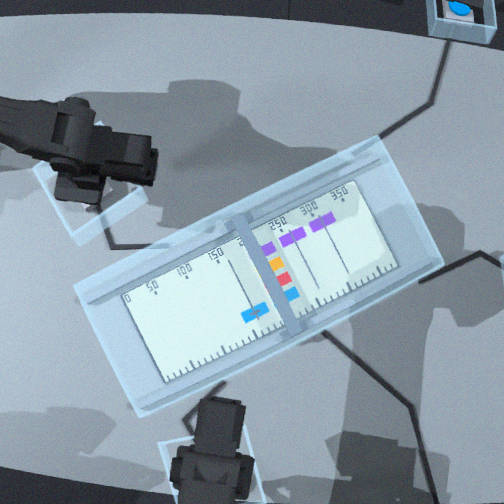

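Scene clock: 114.27 s.
arm1.joint_positions: joint1_rad=-0.432 joint2_rad=+1.554 joint3_rad=+0.919 joint4_rad=-0.917 joint5_rad=-0.002 joint6_rad=-0.010 gripper_m=+0.000
arm1.joint_status: all done
arm1.hand: x=+0.2616 y=+0.4363 z=+0.7770 quat_wxyz=(+0.002, -0.996, +0.092, +0.003) (m; scene frame)
arm2.joint_positions: joint1_rad=-0.775 joint2_rad=+1.643 joint3_rad=+0.945 joint4_rad=-0.863 joint5_rad=+0.001 joint6_rad=+0.011 gripper_m=+0.001
arm2.joint_status: all done
arm2.hand: x=+0.4191 y=-0.0186 z=+0.7798 quat_wxyz=(-0.002, +0.881, -0.473, -0.006) (m; scene frame)
arm3.joint_positions: joint1_rad=-0.220 joint2_rad=+1.620 joint3_rad=+0.910 joint4_rad=-0.860 joint5_rad=+0.004 joint6_rad=+0.010 gripper_m=+0.001
arm3.joint_status: all done
arm3.hand: x=-0.2533 y=+0.0678 z=+0.7769 quat_wxyz=(-0.002, -0.044, -0.999, +0.003) (m; scene frame)
arm4.joint_positions: joint1_rad=-0.225 joint2_rad=+1.565 joint3_rad=+0.698 joint4_rad=-0.744 joint5_rad=+0.000 joint6_rad=-0.011 gripper_m=+0.000
arm4.joint_status: all done
arm4.hand: x=-0.0515 y=-0.3269 z=+0.7751 quat_wxyz=(+0.022, +0.679, -0.733, +0.013) (m; scene frame)
pictures: none
No camera images: the call's "cameras" was empty. Leave "cameras" out to get every camera's image.

Scene clock: 114.77 s.
arm1.joint_positions: joint1_rad=-0.432 joint2_rad=+1.554 joint3_rad=+0.919 joint4_rad=-0.917 joint5_rad=-0.002 joint6_rad=-0.010 gripper_m=+0.000
arm1.joint_status: all done
arm1.hand: x=+0.2616 y=+0.4363 z=+0.7770 quat_wxyz=(+0.002, -0.996, +0.092, +0.003) (m; scene frame)
arm2.joint_positions: joint1_rad=-0.775 joint2_rad=+1.643 joint3_rad=+0.945 joint4_rad=-0.863 joint5_rad=+0.001 joint6_rad=+0.011 gripper_m=+0.001
arm2.joint_status: all done
arm2.hand: x=+0.4191 y=-0.0186 z=+0.7798 quat_wxyz=(-0.002, +0.881, -0.473, -0.006) (m; scene frame)
arm3.joint_positions: joint1_rad=-0.220 joint2_rad=+1.620 joint3_rad=+0.910 joint4_rad=-0.860 joint5_rad=+0.004 joint6_rad=+0.010 gripper_m=+0.001
arm3.joint_status: all done
arm3.hand: x=-0.2533 y=+0.0678 z=+0.7769 quat_wxyz=(-0.002, -0.044, -0.999, +0.003) (m; scene frame)
arm4.joint_positions: joint1_rad=-0.225 joint2_rad=+1.565 joint3_rad=+0.698 joint4_rad=-0.744 joint5_rad=+0.000 joint6_rad=-0.011 gripper_m=+0.000
arm4.joint_status: all done
arm4.hand: x=-0.0515 y=-0.3269 z=+0.7751 quat_wxyz=(+0.022, +0.679, -0.733, +0.013) (m; scene frame)
wait: 0.50 s; at rest by 0.27 s
pictures: arm1_cam_wrist, arm2_cam_wrist, arm3_cam_wrist, arm4_cam_wrist, cam_sheet
camera_calibration (this result's frames):
arm1_cam_wrist: T_world_to_cam=[[0.173801, 0.984779, -0.00182682, -0.47081], [0.806295, -0.141235, 0.574405, -0.587182], [0.565404, -0.101305, -0.818569, 0.657923], [0, 0, 0, 1]] pos_world=[0.183276, 0.447364, 0.874976]
arm2_cam_wrist: T_world_to_cam=[[0.84849, 0.529205, -0.00243993, -0.345643], [0.4333, -0.692061, 0.577324, -0.641365], [0.303834, -0.490911, -0.816511, 0.621774], [0, 0, 0, 1]] pos_world=[0.382262, 0.0442883, 0.877118]
arm3_cam_wrist: T_world_to_cam=[[-0.0932527, -0.995636, 0.00357916, 0.0392572], [-0.805603, 0.0775653, 0.587357, -0.660408], [-0.585071, 0.0518892, -0.80932, 0.602551], [0, 0, 0, 1]] pos_world=[-0.175831, 0.0590448, 0.875412]
arm4_cam_wrist: T_world_to_cam=[[0.997051, -0.0762293, -0.00883023, 0.0308866], [-0.0532741, -0.770401, 0.63533, -0.743686], [-0.0552336, -0.632987, -0.77219, 0.514601], [0, 0, 0, 1]] pos_world=[-0.0419914, -0.244846, 0.870128]
Images, in order (width x height): arm1_cam_wrist 504x504, arm2_cam_wrist 504x504, arm3_cam_wrist 504x504, arm4_cam_wrist 504x504, cam_sheet 504x504.

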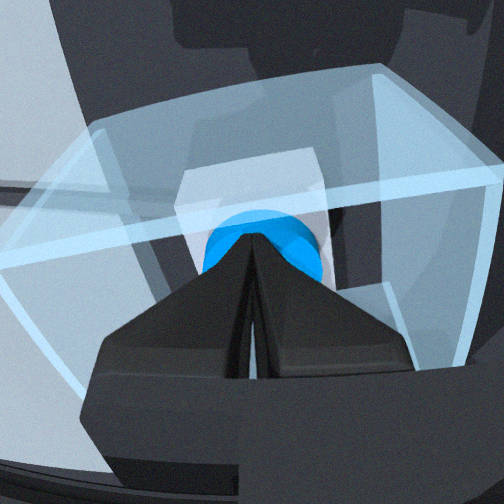

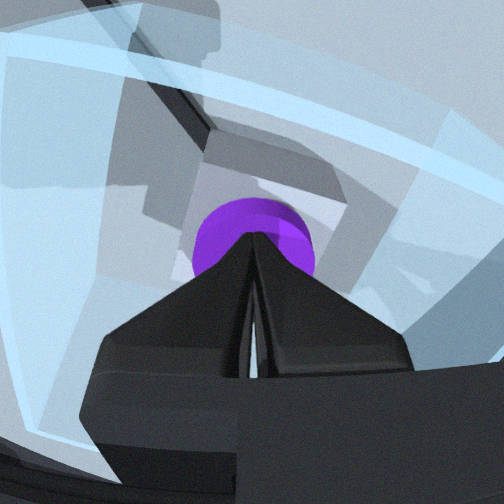

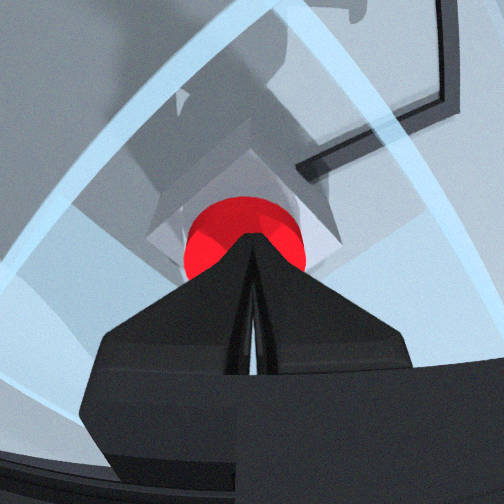

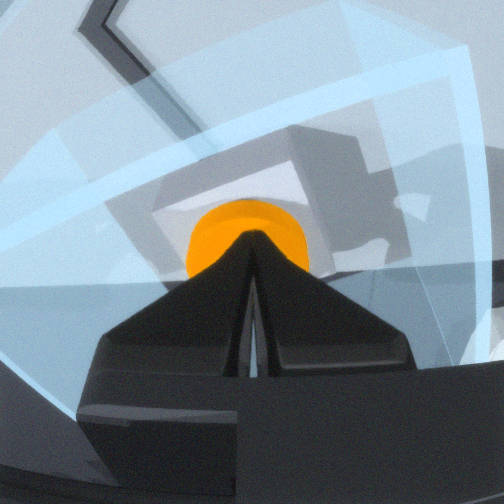

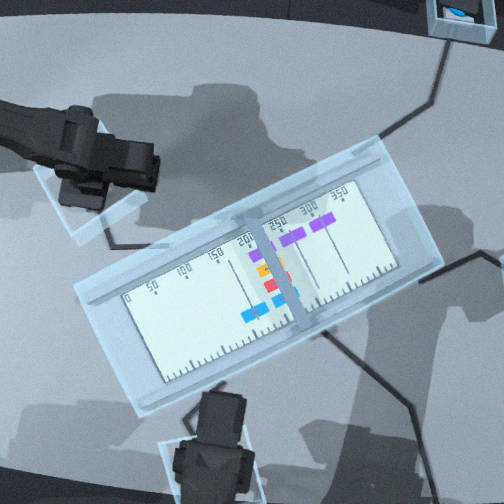

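Scene clock: 115.73 s.
arm1.joint_positions: joint1_rad=-0.432 joint2_rad=+1.499 joint3_rad=+0.964 joint4_rad=-1.040 joint5_rad=-0.002 joint6_rad=-0.010 gripper_m=+0.000
arm1.joint_status: all done
arm1.hand: x=+0.2665 y=+0.4352 z=+0.8120 quat_wxyz=(+0.000, -0.996, +0.092, -0.008) (m; scene frame)
arm2.joint_positions: joint1_rad=-0.775 joint2_rad=+1.583 joint3_rad=+0.971 joint4_rad=-0.983 joint5_rad=+0.001 joint6_rad=+0.011 gripper_m=+0.001
arm2.joint_status: all done
arm2.hand: x=+0.4253 y=-0.0276 z=+0.8109 quat_wxyz=(+0.006, +0.881, -0.473, +0.009) (m; scene frame)
arm3.joint_positions: joint1_rad=-0.220 joint2_rad=+1.552 joint3_rad=+0.956 joint4_rad=-0.976 joint5_rad=+0.004 joint6_rad=+0.010 gripper_m=+0.001
arm3.joint_status: all done
arm3.hand: x=-0.2529 y=+0.0678 z=+0.8168 quat_wxyz=(-0.002, -0.044, -0.999, +0.003) (m; scene frame)
arm4.joint_positions: joint1_rad=-0.225 joint2_rad=+1.449 joint3_rad=+0.698 joint4_rad=-0.828 joint5_rad=+0.000 joint6_rad=-0.011 gripper_m=+0.000
arm4.joint_status: all done
arm4.hand: x=-0.0515 y=-0.3306 z=+0.8108 quat_wxyz=(+0.010, +0.679, -0.734, +0.002) (m; scene frame)
pictures: none
No camera images: the call's "cameras" was empty. Leave "cameras" out to get every camera's image.

Scene clock: 117.50 s.
arm1.joint_positions: joint1_rad=-0.432 joint2_rad=+1.499 joint3_rad=+0.964 joint4_rad=-1.040 joint5_rad=-0.002 joint6_rad=-0.010 gripper_m=+0.000
arm1.joint_status: all done
arm1.hand: x=+0.2665 y=+0.4352 z=+0.8120 quat_wxyz=(+0.000, -0.996, +0.092, -0.008) (m; scene frame)
arm2.joint_positions: joint1_rad=-0.775 joint2_rad=+1.583 joint3_rad=+0.971 joint4_rad=-0.983 joint5_rad=+0.001 joint6_rad=+0.011 gripper_m=+0.001
arm2.joint_status: all done
arm2.hand: x=+0.4253 y=-0.0276 z=+0.8109 quat_wxyz=(+0.006, +0.881, -0.473, +0.009) (m; scene frame)
arm3.joint_positions: joint1_rad=-0.220 joint2_rad=+1.552 joint3_rad=+0.956 joint4_rad=-0.976 joint5_rad=+0.004 joint6_rad=+0.010 gripper_m=+0.001
arm3.joint_status: all done
arm3.hand: x=-0.2529 y=+0.0678 z=+0.8168 quat_wxyz=(-0.002, -0.044, -0.999, +0.003) (m; scene frame)
arm4.joint_positions: joint1_rad=-0.225 joint2_rad=+1.449 joint3_rad=+0.698 joint4_rad=-0.828 joint5_rad=+0.000 joint6_rad=-0.011 gripper_m=+0.000
arm4.joint_status: all done
arm4.hand: x=-0.0515 y=-0.3306 z=+0.8108 quat_wxyz=(+0.010, +0.679, -0.734, +0.002) (m; scene frame)
wait: 1.77 s; at rest by 0.27 s
pictures: arm1_cam_wrist, arm2_cam_wrist, arm3_cam_wrist, arm4_cam_wrist, cam_sheet
camera_calibration (this result's frames):
arm1_cam_wrist: T_world_to_cam=[[0.173958, 0.98475, -0.00226699, -0.470143], [0.793392, -0.13879, 0.592678, -0.623776], [0.583325, -0.1049, -0.805437, 0.669765], [0, 0, 0, 1]] pos_world=[0.185994, 0.446658, 0.908085]
arm2_cam_wrist: T_world_to_cam=[[0.848474, 0.529236, -0.00112095, -0.34714], [0.422091, -0.675419, 0.604689, -0.685176], [0.319266, -0.513536, -0.796461, 0.617398], [0, 0, 0, 1]] pos_world=[0.386633, 0.0379938, 0.905663]
arm3_cam_wrist: T_world_to_cam=[[-0.0932514, -0.995636, 0.00359071, 0.0391871], [-0.805156, 0.0775315, 0.587974, -0.683953], [-0.585686, 0.0519383, -0.808872, 0.634508], [0, 0, 0, 1]] pos_world=[-0.175412, 0.0590888, 0.915242]
arm4_cam_wrist: T_world_to_cam=[[0.99705, -0.0762881, -0.00846925, 0.0305578], [-0.0553026, -0.790495, 0.609966, -0.755412], [-0.0532281, -0.607698, -0.792382, 0.564611], [0, 0, 0, 1]] pos_world=[-0.0421908, -0.251706, 0.908423]
Images, in order (width x height): arm1_cam_wrist 504x504, arm2_cam_wrist 504x504, arm3_cam_wrist 504x504, arm4_cam_wrist 504x504, cam_sheet 504x504.

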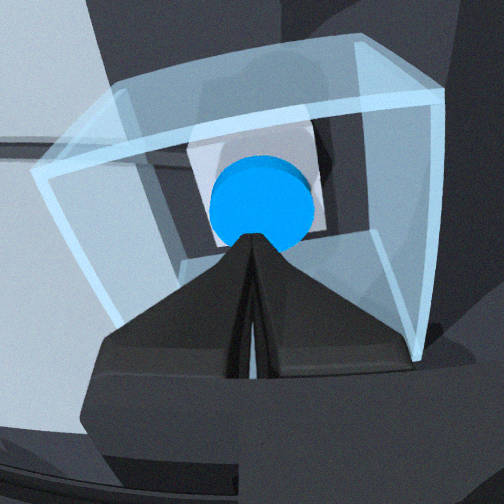

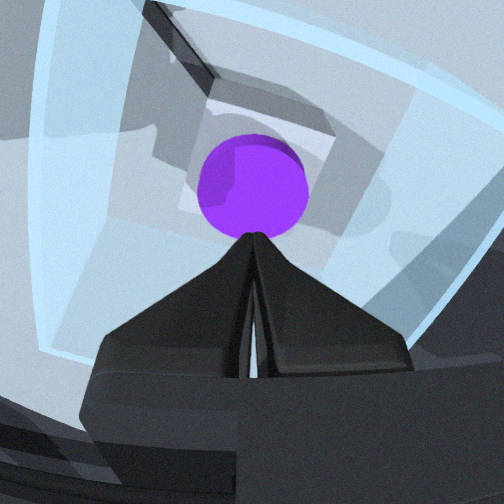

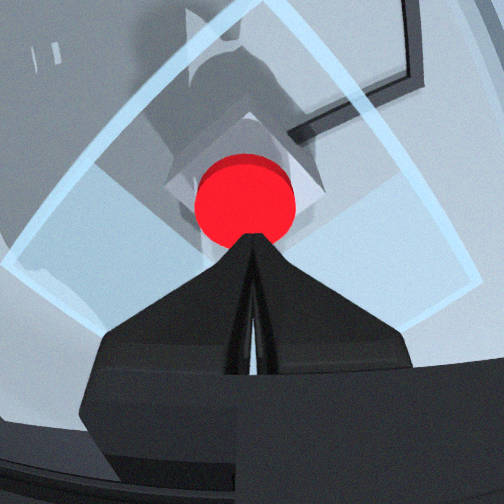

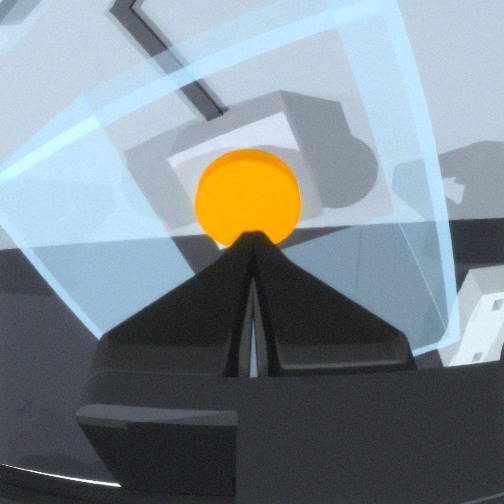

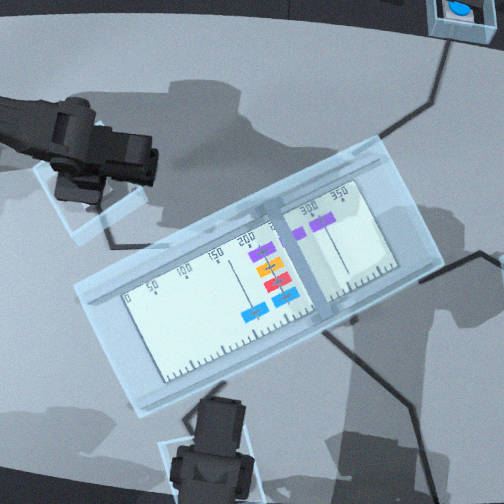

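Scene clock: 118.23 s.
arm1.joint_positions: joint1_rad=-0.432 joint2_rad=+1.499 joint3_rad=+0.964 joint4_rad=-1.040 joint5_rad=-0.002 joint6_rad=-0.010 gripper_m=+0.000
arm1.joint_status: not commanded
arm1.hand: x=+0.2665 y=+0.4352 z=+0.8120 quat_wxyz=(+0.000, -0.996, +0.092, -0.008) (m; scene frame)
arm2.joint_positions: joint1_rad=-0.775 joint2_rad=+1.644 joint3_rad=+0.947 joint4_rad=-0.863 joint5_rad=+0.001 joint6_rad=+0.011 gripper_m=+0.001
arm2.joint_status: all done
arm2.hand: x=+0.4187 y=-0.0181 z=+0.7798 quat_wxyz=(-0.002, +0.881, -0.473, -0.006) (m; scene frame)
arm3.joint_positions: joint1_rad=-0.220 joint2_rad=+1.552 joint3_rad=+0.956 joint4_rad=-0.976 joint5_rad=+0.004 joint6_rad=+0.010 gripper_m=+0.001
arm3.joint_status: not commanded
arm3.hand: x=-0.2529 y=+0.0678 z=+0.8168 quat_wxyz=(-0.002, -0.044, -0.999, +0.003) (m; scene frame)
arm4.joint_positions: joint1_rad=-0.225 joint2_rad=+1.449 joint3_rad=+0.698 joint4_rad=-0.828 joint5_rad=+0.000 joint6_rad=-0.011 gripper_m=+0.000
arm4.joint_status: not commanded
arm4.hand: x=-0.0515 y=-0.3306 z=+0.8108 quat_wxyz=(+0.010, +0.679, -0.734, +0.002) (m; scene frame)
pictures: none
No camera images: the call's "cameras" was empty. Leave "cameras" out to get every camera's image.

Scene clock: 118.73 s.
arm1.joint_positions: joint1_rad=-0.432 joint2_rad=+1.499 joint3_rad=+0.964 joint4_rad=-1.040 joint5_rad=-0.002 joint6_rad=-0.010 gripper_m=+0.000
arm1.joint_status: not commanded
arm1.hand: x=+0.2665 y=+0.4352 z=+0.8120 quat_wxyz=(+0.000, -0.996, +0.092, -0.008) (m; scene frame)
arm2.joint_positions: joint1_rad=-0.775 joint2_rad=+1.644 joint3_rad=+0.947 joint4_rad=-0.863 joint5_rad=+0.001 joint6_rad=+0.011 gripper_m=+0.001
arm2.joint_status: all done
arm2.hand: x=+0.4187 y=-0.0181 z=+0.7798 quat_wxyz=(-0.002, +0.881, -0.473, -0.006) (m; scene frame)
arm3.joint_positions: joint1_rad=-0.220 joint2_rad=+1.552 joint3_rad=+0.956 joint4_rad=-0.976 joint5_rad=+0.004 joint6_rad=+0.010 gripper_m=+0.001
arm3.joint_status: not commanded
arm3.hand: x=-0.2529 y=+0.0678 z=+0.8168 quat_wxyz=(-0.002, -0.044, -0.999, +0.003) (m; scene frame)
arm4.joint_positions: joint1_rad=-0.225 joint2_rad=+1.449 joint3_rad=+0.698 joint4_rad=-0.828 joint5_rad=+0.000 joint6_rad=-0.011 gripper_m=+0.000
arm4.joint_status: not commanded
arm4.hand: x=-0.0515 y=-0.3306 z=+0.8108 quat_wxyz=(+0.010, +0.679, -0.734, +0.002) (m; scene frame)
wait: 0.50 s; at rest by 0.27 s
pictures: arm1_cam_wrist, arm2_cam_wrist, arm3_cam_wrist, arm4_cam_wrist, cam_sheet
camera_calibration (this result's frames):
arm1_cam_wrist: T_world_to_cam=[[0.173958, 0.98475, -0.00226699, -0.470143], [0.793392, -0.13879, 0.592678, -0.623776], [0.583325, -0.1049, -0.805437, 0.669765], [0, 0, 0, 1]] pos_world=[0.185994, 0.446658, 0.908085]
arm2_cam_wrist: T_world_to_cam=[[0.84849, 0.529205, -0.00243993, -0.345617], [0.4333, -0.692061, 0.577324, -0.640806], [0.303834, -0.490911, -0.816511, 0.62213], [0, 0, 0, 1]] pos_world=[0.38189, 0.0448362, 0.877085]
arm3_cam_wrist: T_world_to_cam=[[-0.0932514, -0.995636, 0.00359071, 0.0391871], [-0.805156, 0.0775315, 0.587974, -0.683953], [-0.585686, 0.0519383, -0.808872, 0.634508], [0, 0, 0, 1]] pos_world=[-0.175412, 0.0590888, 0.915242]
arm4_cam_wrist: T_world_to_cam=[[0.99705, -0.0762881, -0.00846925, 0.0305578], [-0.0553026, -0.790495, 0.609966, -0.755412], [-0.0532281, -0.607698, -0.792382, 0.564611], [0, 0, 0, 1]] pos_world=[-0.0421908, -0.251706, 0.908423]
Images, in order (width x height): arm1_cam_wrist 504x504, arm2_cam_wrist 504x504, arm3_cam_wrist 504x504, arm4_cam_wrist 504x504, cam_sheet 504x504.

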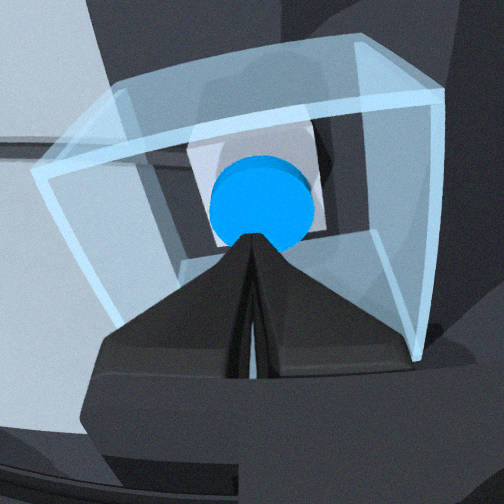

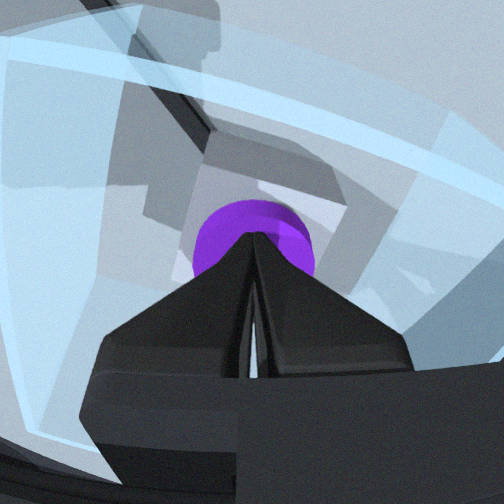

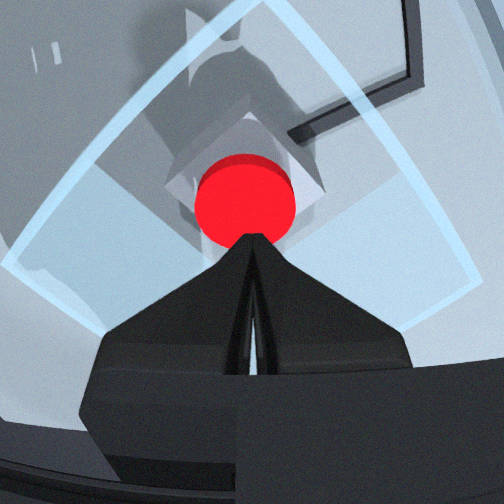

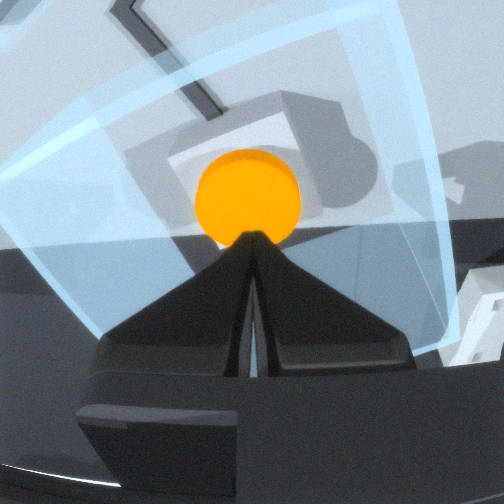

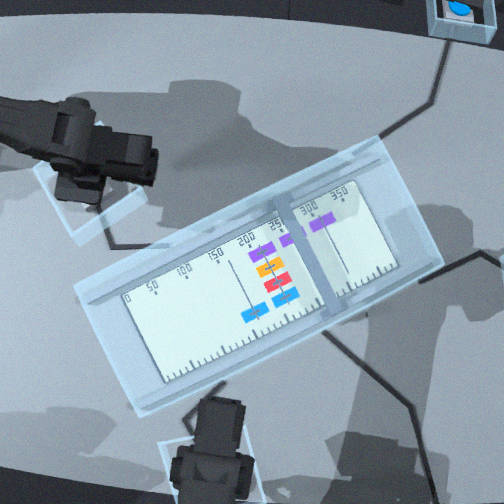

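Scene clock: 119.67 s.
arm1.joint_positions: joint1_rad=-0.432 joint2_rad=+1.499 joint3_rad=+0.964 joint4_rad=-1.040 joint5_rad=-0.002 joint6_rad=-0.010 gripper_m=+0.000
arm1.joint_status: not commanded
arm1.hand: x=+0.2665 y=+0.4352 z=+0.8120 quat_wxyz=(+0.000, -0.996, +0.092, -0.008) (m; scene frame)
arm2.joint_positions: joint1_rad=-0.775 joint2_rad=+1.583 joint3_rad=+0.971 joint4_rad=-0.983 joint5_rad=+0.001 joint6_rad=+0.011 gripper_m=+0.001
arm2.joint_status: all done
arm2.hand: x=+0.4254 y=-0.0278 z=+0.8108 quat_wxyz=(+0.006, +0.881, -0.473, +0.010) (m; scene frame)
arm3.joint_positions: joint1_rad=-0.220 joint2_rad=+1.552 joint3_rad=+0.956 joint4_rad=-0.976 joint5_rad=+0.004 joint6_rad=+0.010 gripper_m=+0.001
arm3.joint_status: not commanded
arm3.hand: x=-0.2529 y=+0.0678 z=+0.8168 quat_wxyz=(-0.002, -0.044, -0.999, +0.003) (m; scene frame)
arm4.joint_positions: joint1_rad=-0.225 joint2_rad=+1.449 joint3_rad=+0.698 joint4_rad=-0.828 joint5_rad=+0.000 joint6_rad=-0.011 gripper_m=+0.000
arm4.joint_status: not commanded
arm4.hand: x=-0.0515 y=-0.3306 z=+0.8108 quat_wxyz=(+0.010, +0.679, -0.734, +0.002) (m; scene frame)
pictures: none
No camera images: the call's "cameras" was empty. Leave "cameras" out to get every camera's image.

Scene clock: 121.47 s.
arm1.joint_positions: joint1_rad=-0.432 joint2_rad=+1.499 joint3_rad=+0.964 joint4_rad=-1.040 joint5_rad=-0.002 joint6_rad=-0.010 gripper_m=+0.000
arm1.joint_status: not commanded
arm1.hand: x=+0.2665 y=+0.4352 z=+0.8120 quat_wxyz=(+0.000, -0.996, +0.092, -0.008) (m; scene frame)
arm2.joint_positions: joint1_rad=-0.775 joint2_rad=+1.583 joint3_rad=+0.971 joint4_rad=-0.983 joint5_rad=+0.001 joint6_rad=+0.011 gripper_m=+0.001
arm2.joint_status: all done
arm2.hand: x=+0.4254 y=-0.0278 z=+0.8108 quat_wxyz=(+0.006, +0.881, -0.473, +0.010) (m; scene frame)
arm3.joint_positions: joint1_rad=-0.220 joint2_rad=+1.552 joint3_rad=+0.956 joint4_rad=-0.976 joint5_rad=+0.004 joint6_rad=+0.010 gripper_m=+0.001
arm3.joint_status: not commanded
arm3.hand: x=-0.2529 y=+0.0678 z=+0.8168 quat_wxyz=(-0.002, -0.044, -0.999, +0.003) (m; scene frame)
arm4.joint_positions: joint1_rad=-0.225 joint2_rad=+1.449 joint3_rad=+0.698 joint4_rad=-0.828 joint5_rad=+0.000 joint6_rad=-0.011 gripper_m=+0.000
arm4.joint_status: not commanded
arm4.hand: x=-0.0515 y=-0.3306 z=+0.8108 quat_wxyz=(+0.010, +0.679, -0.734, +0.002) (m; scene frame)
wait: 1.80 s; at rest by 0.27 s
pictures: arm1_cam_wrist, arm2_cam_wrist, arm3_cam_wrist, arm4_cam_wrist, cam_sheet
camera_calibration (this result's frames):
arm1_cam_wrist: T_world_to_cam=[[0.173958, 0.98475, -0.00226699, -0.470143], [0.793392, -0.13879, 0.592678, -0.623776], [0.583325, -0.1049, -0.805437, 0.669765], [0, 0, 0, 1]] pos_world=[0.185994, 0.446658, 0.908085]
arm2_cam_wrist: T_world_to_cam=[[0.848474, 0.529236, -0.00110614, -0.347159], [0.421962, -0.675228, 0.604992, -0.685433], [0.319437, -0.513787, -0.796231, 0.616931], [0, 0, 0, 1]] pos_world=[0.386712, 0.0378768, 0.905516]
arm3_cam_wrist: T_world_to_cam=[[-0.0932514, -0.995636, 0.00359071, 0.0391871], [-0.805156, 0.0775315, 0.587974, -0.683953], [-0.585686, 0.0519383, -0.808872, 0.634508], [0, 0, 0, 1]] pos_world=[-0.175412, 0.0590888, 0.915242]
arm4_cam_wrist: T_world_to_cam=[[0.99705, -0.0762881, -0.00846925, 0.0305578], [-0.0553026, -0.790495, 0.609966, -0.755412], [-0.0532281, -0.607698, -0.792382, 0.564611], [0, 0, 0, 1]] pos_world=[-0.0421908, -0.251706, 0.908423]
Images, in order (width x height): arm1_cam_wrist 504x504, arm2_cam_wrist 504x504, arm3_cam_wrist 504x504, arm4_cam_wrist 504x504, cam_sheet 504x504.

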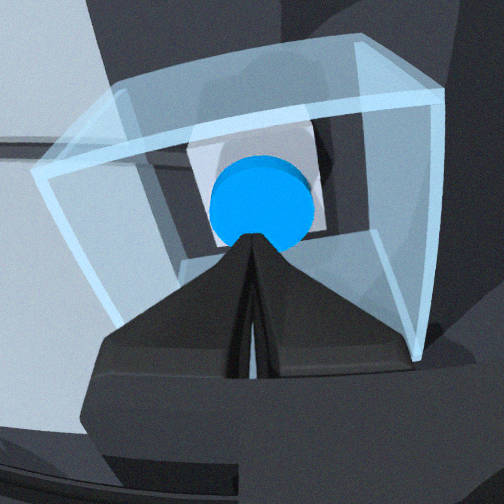

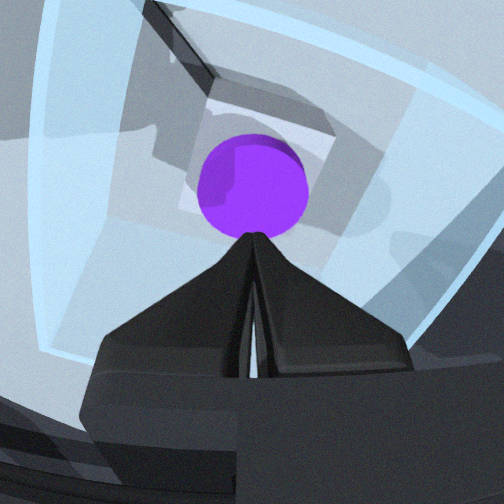

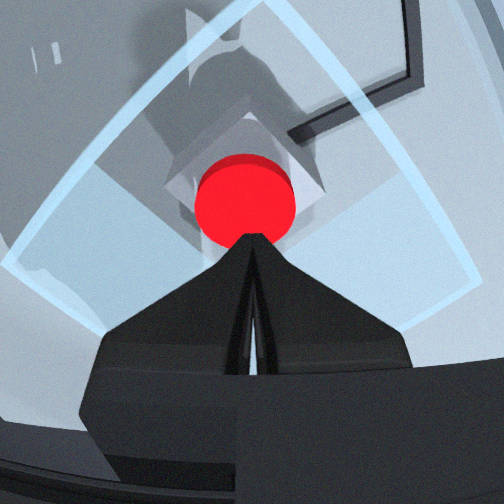

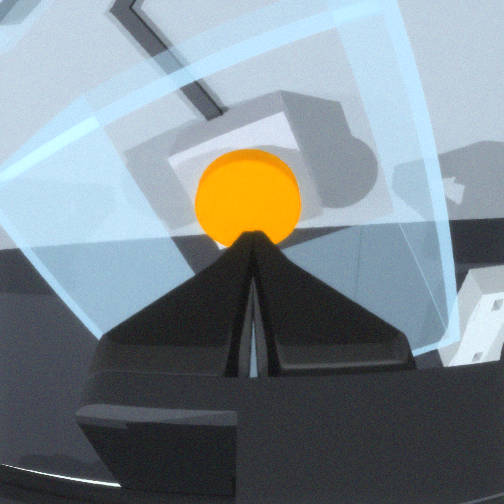

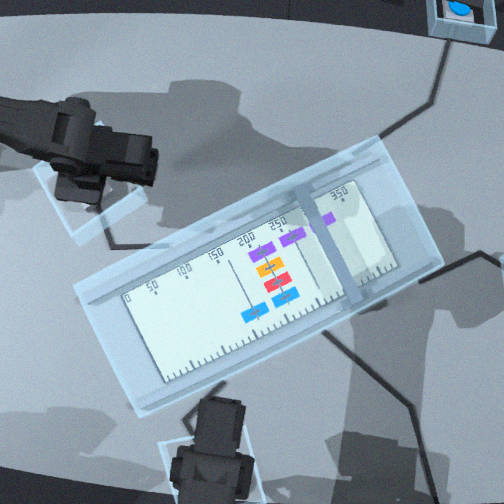

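Scene clock: 122.20 s.
arm1.joint_positions: joint1_rad=-0.432 joint2_rad=+1.499 joint3_rad=+0.964 joint4_rad=-1.040 joint5_rad=-0.002 joint6_rad=-0.010 gripper_m=+0.000
arm1.joint_status: not commanded
arm1.hand: x=+0.2665 y=+0.4352 z=+0.8120 quat_wxyz=(+0.000, -0.996, +0.092, -0.008) (m; scene frame)
arm2.joint_positions: joint1_rad=-0.775 joint2_rad=+1.644 joint3_rad=+0.947 joint4_rad=-0.864 joint5_rad=+0.001 joint6_rad=+0.011 gripper_m=+0.001
arm2.joint_status: all done
arm2.hand: x=+0.4188 y=-0.0182 z=+0.7798 quat_wxyz=(-0.002, +0.881, -0.473, -0.005) (m; scene frame)
arm3.joint_positions: joint1_rad=-0.220 joint2_rad=+1.552 joint3_rad=+0.956 joint4_rad=-0.976 joint5_rad=+0.004 joint6_rad=+0.010 gripper_m=+0.001
arm3.joint_status: not commanded
arm3.hand: x=-0.2529 y=+0.0678 z=+0.8168 quat_wxyz=(-0.002, -0.044, -0.999, +0.003) (m; scene frame)
arm4.joint_positions: joint1_rad=-0.225 joint2_rad=+1.449 joint3_rad=+0.698 joint4_rad=-0.828 joint5_rad=+0.000 joint6_rad=-0.011 gripper_m=+0.000
arm4.joint_status: not commanded
arm4.hand: x=-0.0515 y=-0.3306 z=+0.8108 quat_wxyz=(+0.010, +0.679, -0.734, +0.002) (m; scene frame)
pictures: none
No camera images: the call's "cameras" was empty. Leave "cameras" out to get every camera's image.

Scene clock: 122.70 s.
arm1.joint_positions: joint1_rad=-0.432 joint2_rad=+1.499 joint3_rad=+0.964 joint4_rad=-1.040 joint5_rad=-0.002 joint6_rad=-0.010 gripper_m=+0.000
arm1.joint_status: not commanded
arm1.hand: x=+0.2665 y=+0.4352 z=+0.8120 quat_wxyz=(+0.000, -0.996, +0.092, -0.008) (m; scene frame)
arm2.joint_positions: joint1_rad=-0.775 joint2_rad=+1.644 joint3_rad=+0.947 joint4_rad=-0.864 joint5_rad=+0.001 joint6_rad=+0.011 gripper_m=+0.001
arm2.joint_status: all done
arm2.hand: x=+0.4188 y=-0.0182 z=+0.7798 quat_wxyz=(-0.002, +0.881, -0.473, -0.005) (m; scene frame)
arm3.joint_positions: joint1_rad=-0.220 joint2_rad=+1.552 joint3_rad=+0.956 joint4_rad=-0.976 joint5_rad=+0.004 joint6_rad=+0.010 gripper_m=+0.001
arm3.joint_status: not commanded
arm3.hand: x=-0.2529 y=+0.0678 z=+0.8168 quat_wxyz=(-0.002, -0.044, -0.999, +0.003) (m; scene frame)
arm4.joint_positions: joint1_rad=-0.225 joint2_rad=+1.449 joint3_rad=+0.698 joint4_rad=-0.828 joint5_rad=+0.000 joint6_rad=-0.011 gripper_m=+0.000
arm4.joint_status: not commanded
arm4.hand: x=-0.0515 y=-0.3306 z=+0.8108 quat_wxyz=(+0.010, +0.679, -0.734, +0.002) (m; scene frame)
wait: 0.50 s; at rest by 0.27 s
pictures: arm1_cam_wrist, arm2_cam_wrist, arm3_cam_wrist, arm4_cam_wrist, cam_sheet
camera_calibration (this result's frames):
arm1_cam_wrist: T_world_to_cam=[[0.173958, 0.98475, -0.00226699, -0.470143], [0.793392, -0.13879, 0.592678, -0.623776], [0.583325, -0.1049, -0.805437, 0.669765], [0, 0, 0, 1]] pos_world=[0.185994, 0.446658, 0.908085]
arm2_cam_wrist: T_world_to_cam=[[0.84849, 0.529205, -0.0024251, -0.345632], [0.433177, -0.691878, 0.577635, -0.641069], [0.30401, -0.491168, -0.816291, 0.621825], [0, 0, 0, 1]] pos_world=[0.381921, 0.0447893, 0.877056]
arm3_cam_wrist: T_world_to_cam=[[-0.0932514, -0.995636, 0.00359071, 0.0391871], [-0.805156, 0.0775315, 0.587974, -0.683953], [-0.585686, 0.0519383, -0.808872, 0.634508], [0, 0, 0, 1]] pos_world=[-0.175412, 0.0590888, 0.915242]
arm4_cam_wrist: T_world_to_cam=[[0.99705, -0.0762881, -0.00846925, 0.0305578], [-0.0553026, -0.790495, 0.609966, -0.755412], [-0.0532281, -0.607698, -0.792382, 0.564611], [0, 0, 0, 1]] pos_world=[-0.0421908, -0.251706, 0.908423]
Images, in order (width x height): arm1_cam_wrist 504x504, arm2_cam_wrist 504x504, arm3_cam_wrist 504x504, arm4_cam_wrist 504x504, cam_sheet 504x504.

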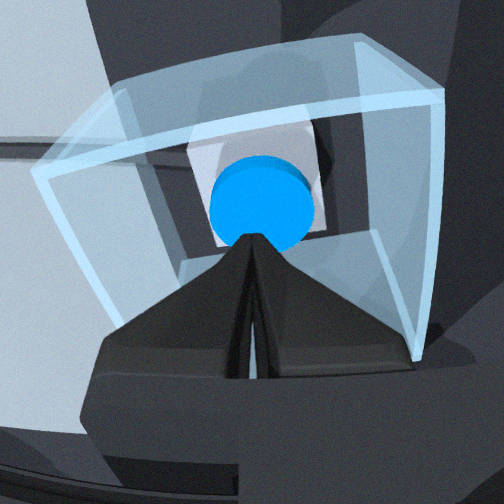

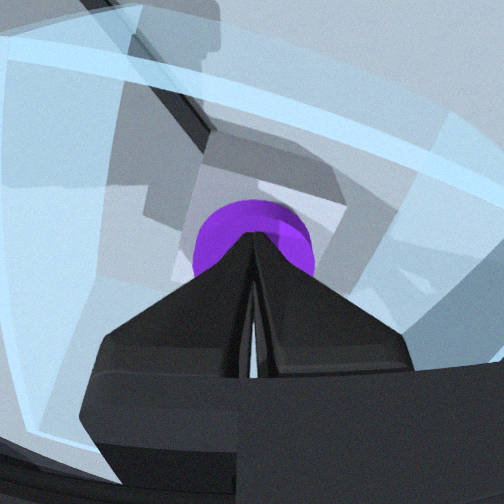

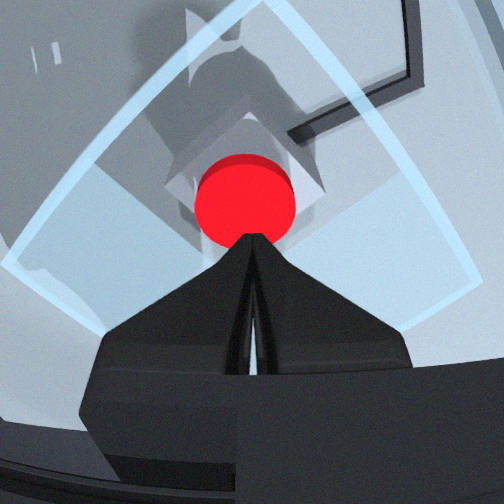

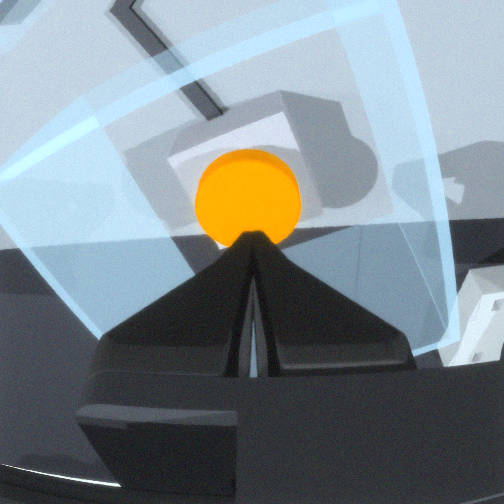

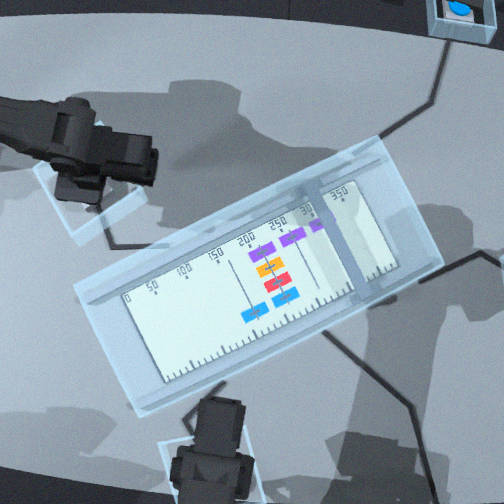

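Scene clock: 123.63 s.
arm1.joint_positions: joint1_rad=-0.432 joint2_rad=+1.499 joint3_rad=+0.964 joint4_rad=-1.040 joint5_rad=-0.002 joint6_rad=-0.010 gripper_m=+0.000
arm1.joint_status: not commanded
arm1.hand: x=+0.2665 y=+0.4352 z=+0.8120 quat_wxyz=(+0.000, -0.996, +0.092, -0.008) (m; scene frame)
arm2.joint_positions: joint1_rad=-0.775 joint2_rad=+1.583 joint3_rad=+0.971 joint4_rad=-0.982 joint5_rad=+0.001 joint6_rad=+0.011 gripper_m=+0.001
arm2.joint_status: all done
arm2.hand: x=+0.4254 y=-0.0277 z=+0.8108 quat_wxyz=(+0.006, +0.881, -0.473, +0.009) (m; scene frame)
arm3.joint_positions: joint1_rad=-0.220 joint2_rad=+1.552 joint3_rad=+0.956 joint4_rad=-0.976 joint5_rad=+0.004 joint6_rad=+0.010 gripper_m=+0.001
arm3.joint_status: not commanded
arm3.hand: x=-0.2529 y=+0.0678 z=+0.8168 quat_wxyz=(-0.002, -0.044, -0.999, +0.003) (m; scene frame)
arm4.joint_positions: joint1_rad=-0.225 joint2_rad=+1.449 joint3_rad=+0.698 joint4_rad=-0.828 joint5_rad=+0.000 joint6_rad=-0.011 gripper_m=+0.000
arm4.joint_status: not commanded
arm4.hand: x=-0.0515 y=-0.3306 z=+0.8108 quat_wxyz=(+0.010, +0.679, -0.734, +0.002) (m; scene frame)
pictures: none
No camera images: the call's "cameras" was empty. Leave "cameras" out to get every camera's image.

Scene clock: 129.63 s.
arm1.joint_positions: joint1_rad=-0.432 joint2_rad=+1.499 joint3_rad=+0.964 joint4_rad=-1.040 joint5_rad=-0.002 joint6_rad=-0.010 gripper_m=+0.000
arm1.joint_status: not commanded
arm1.hand: x=+0.2665 y=+0.4352 z=+0.8120 quat_wxyz=(+0.000, -0.996, +0.092, -0.008) (m; scene frame)
arm2.joint_positions: joint1_rad=-0.775 joint2_rad=+1.583 joint3_rad=+0.971 joint4_rad=-0.982 joint5_rad=+0.001 joint6_rad=+0.011 gripper_m=+0.001
arm2.joint_status: all done
arm2.hand: x=+0.4254 y=-0.0277 z=+0.8108 quat_wxyz=(+0.006, +0.881, -0.473, +0.009) (m; scene frame)
arm3.joint_positions: joint1_rad=-0.220 joint2_rad=+1.552 joint3_rad=+0.956 joint4_rad=-0.976 joint5_rad=+0.004 joint6_rad=+0.010 gripper_m=+0.001
arm3.joint_status: not commanded
arm3.hand: x=-0.2529 y=+0.0678 z=+0.8168 quat_wxyz=(-0.002, -0.044, -0.999, +0.003) (m; scene frame)
arm4.joint_positions: joint1_rad=-0.225 joint2_rad=+1.449 joint3_rad=+0.698 joint4_rad=-0.828 joint5_rad=+0.000 joint6_rad=-0.011 gripper_m=+0.000
arm4.joint_status: not commanded
arm4.hand: x=-0.0515 y=-0.3306 z=+0.8108 quat_wxyz=(+0.010, +0.679, -0.734, +0.002) (m; scene frame)
wait: 6.00 s; at rest by 0.27 s
pictures: arm1_cam_wrist, arm2_cam_wrist, arm3_cam_wrist, arm4_cam_wrist, cam_sheet
camera_calibration (this result's frames):
arm1_cam_wrist: T_world_to_cam=[[0.173958, 0.98475, -0.00226699, -0.470143], [0.793392, -0.13879, 0.592678, -0.623776], [0.583325, -0.1049, -0.805437, 0.669765], [0, 0, 0, 1]] pos_world=[0.185994, 0.446658, 0.908085]
arm2_cam_wrist: T_world_to_cam=[[0.848474, 0.529236, -0.00112095, -0.347143], [0.422091, -0.675419, 0.604689, -0.685171], [0.319266, -0.513536, -0.796461, 0.617252], [0, 0, 0, 1]] pos_world=[0.386679, 0.0379245, 0.905543]
arm3_cam_wrist: T_world_to_cam=[[-0.0932514, -0.995636, 0.00359071, 0.0391871], [-0.805156, 0.0775315, 0.587974, -0.683953], [-0.585686, 0.0519383, -0.808872, 0.634508], [0, 0, 0, 1]] pos_world=[-0.175412, 0.0590888, 0.915242]
arm4_cam_wrist: T_world_to_cam=[[0.99705, -0.0762881, -0.00846925, 0.0305578], [-0.0553026, -0.790495, 0.609966, -0.755412], [-0.0532281, -0.607698, -0.792382, 0.564611], [0, 0, 0, 1]] pos_world=[-0.0421908, -0.251706, 0.908423]
Images, in order (width x height): arm1_cam_wrist 504x504, arm2_cam_wrist 504x504, arm3_cam_wrist 504x504, arm4_cam_wrist 504x504, cam_sheet 504x504.

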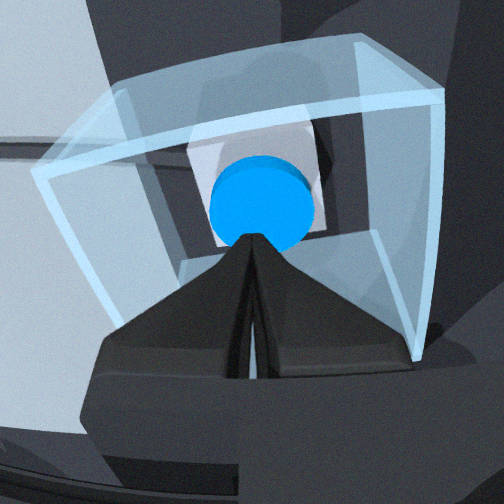

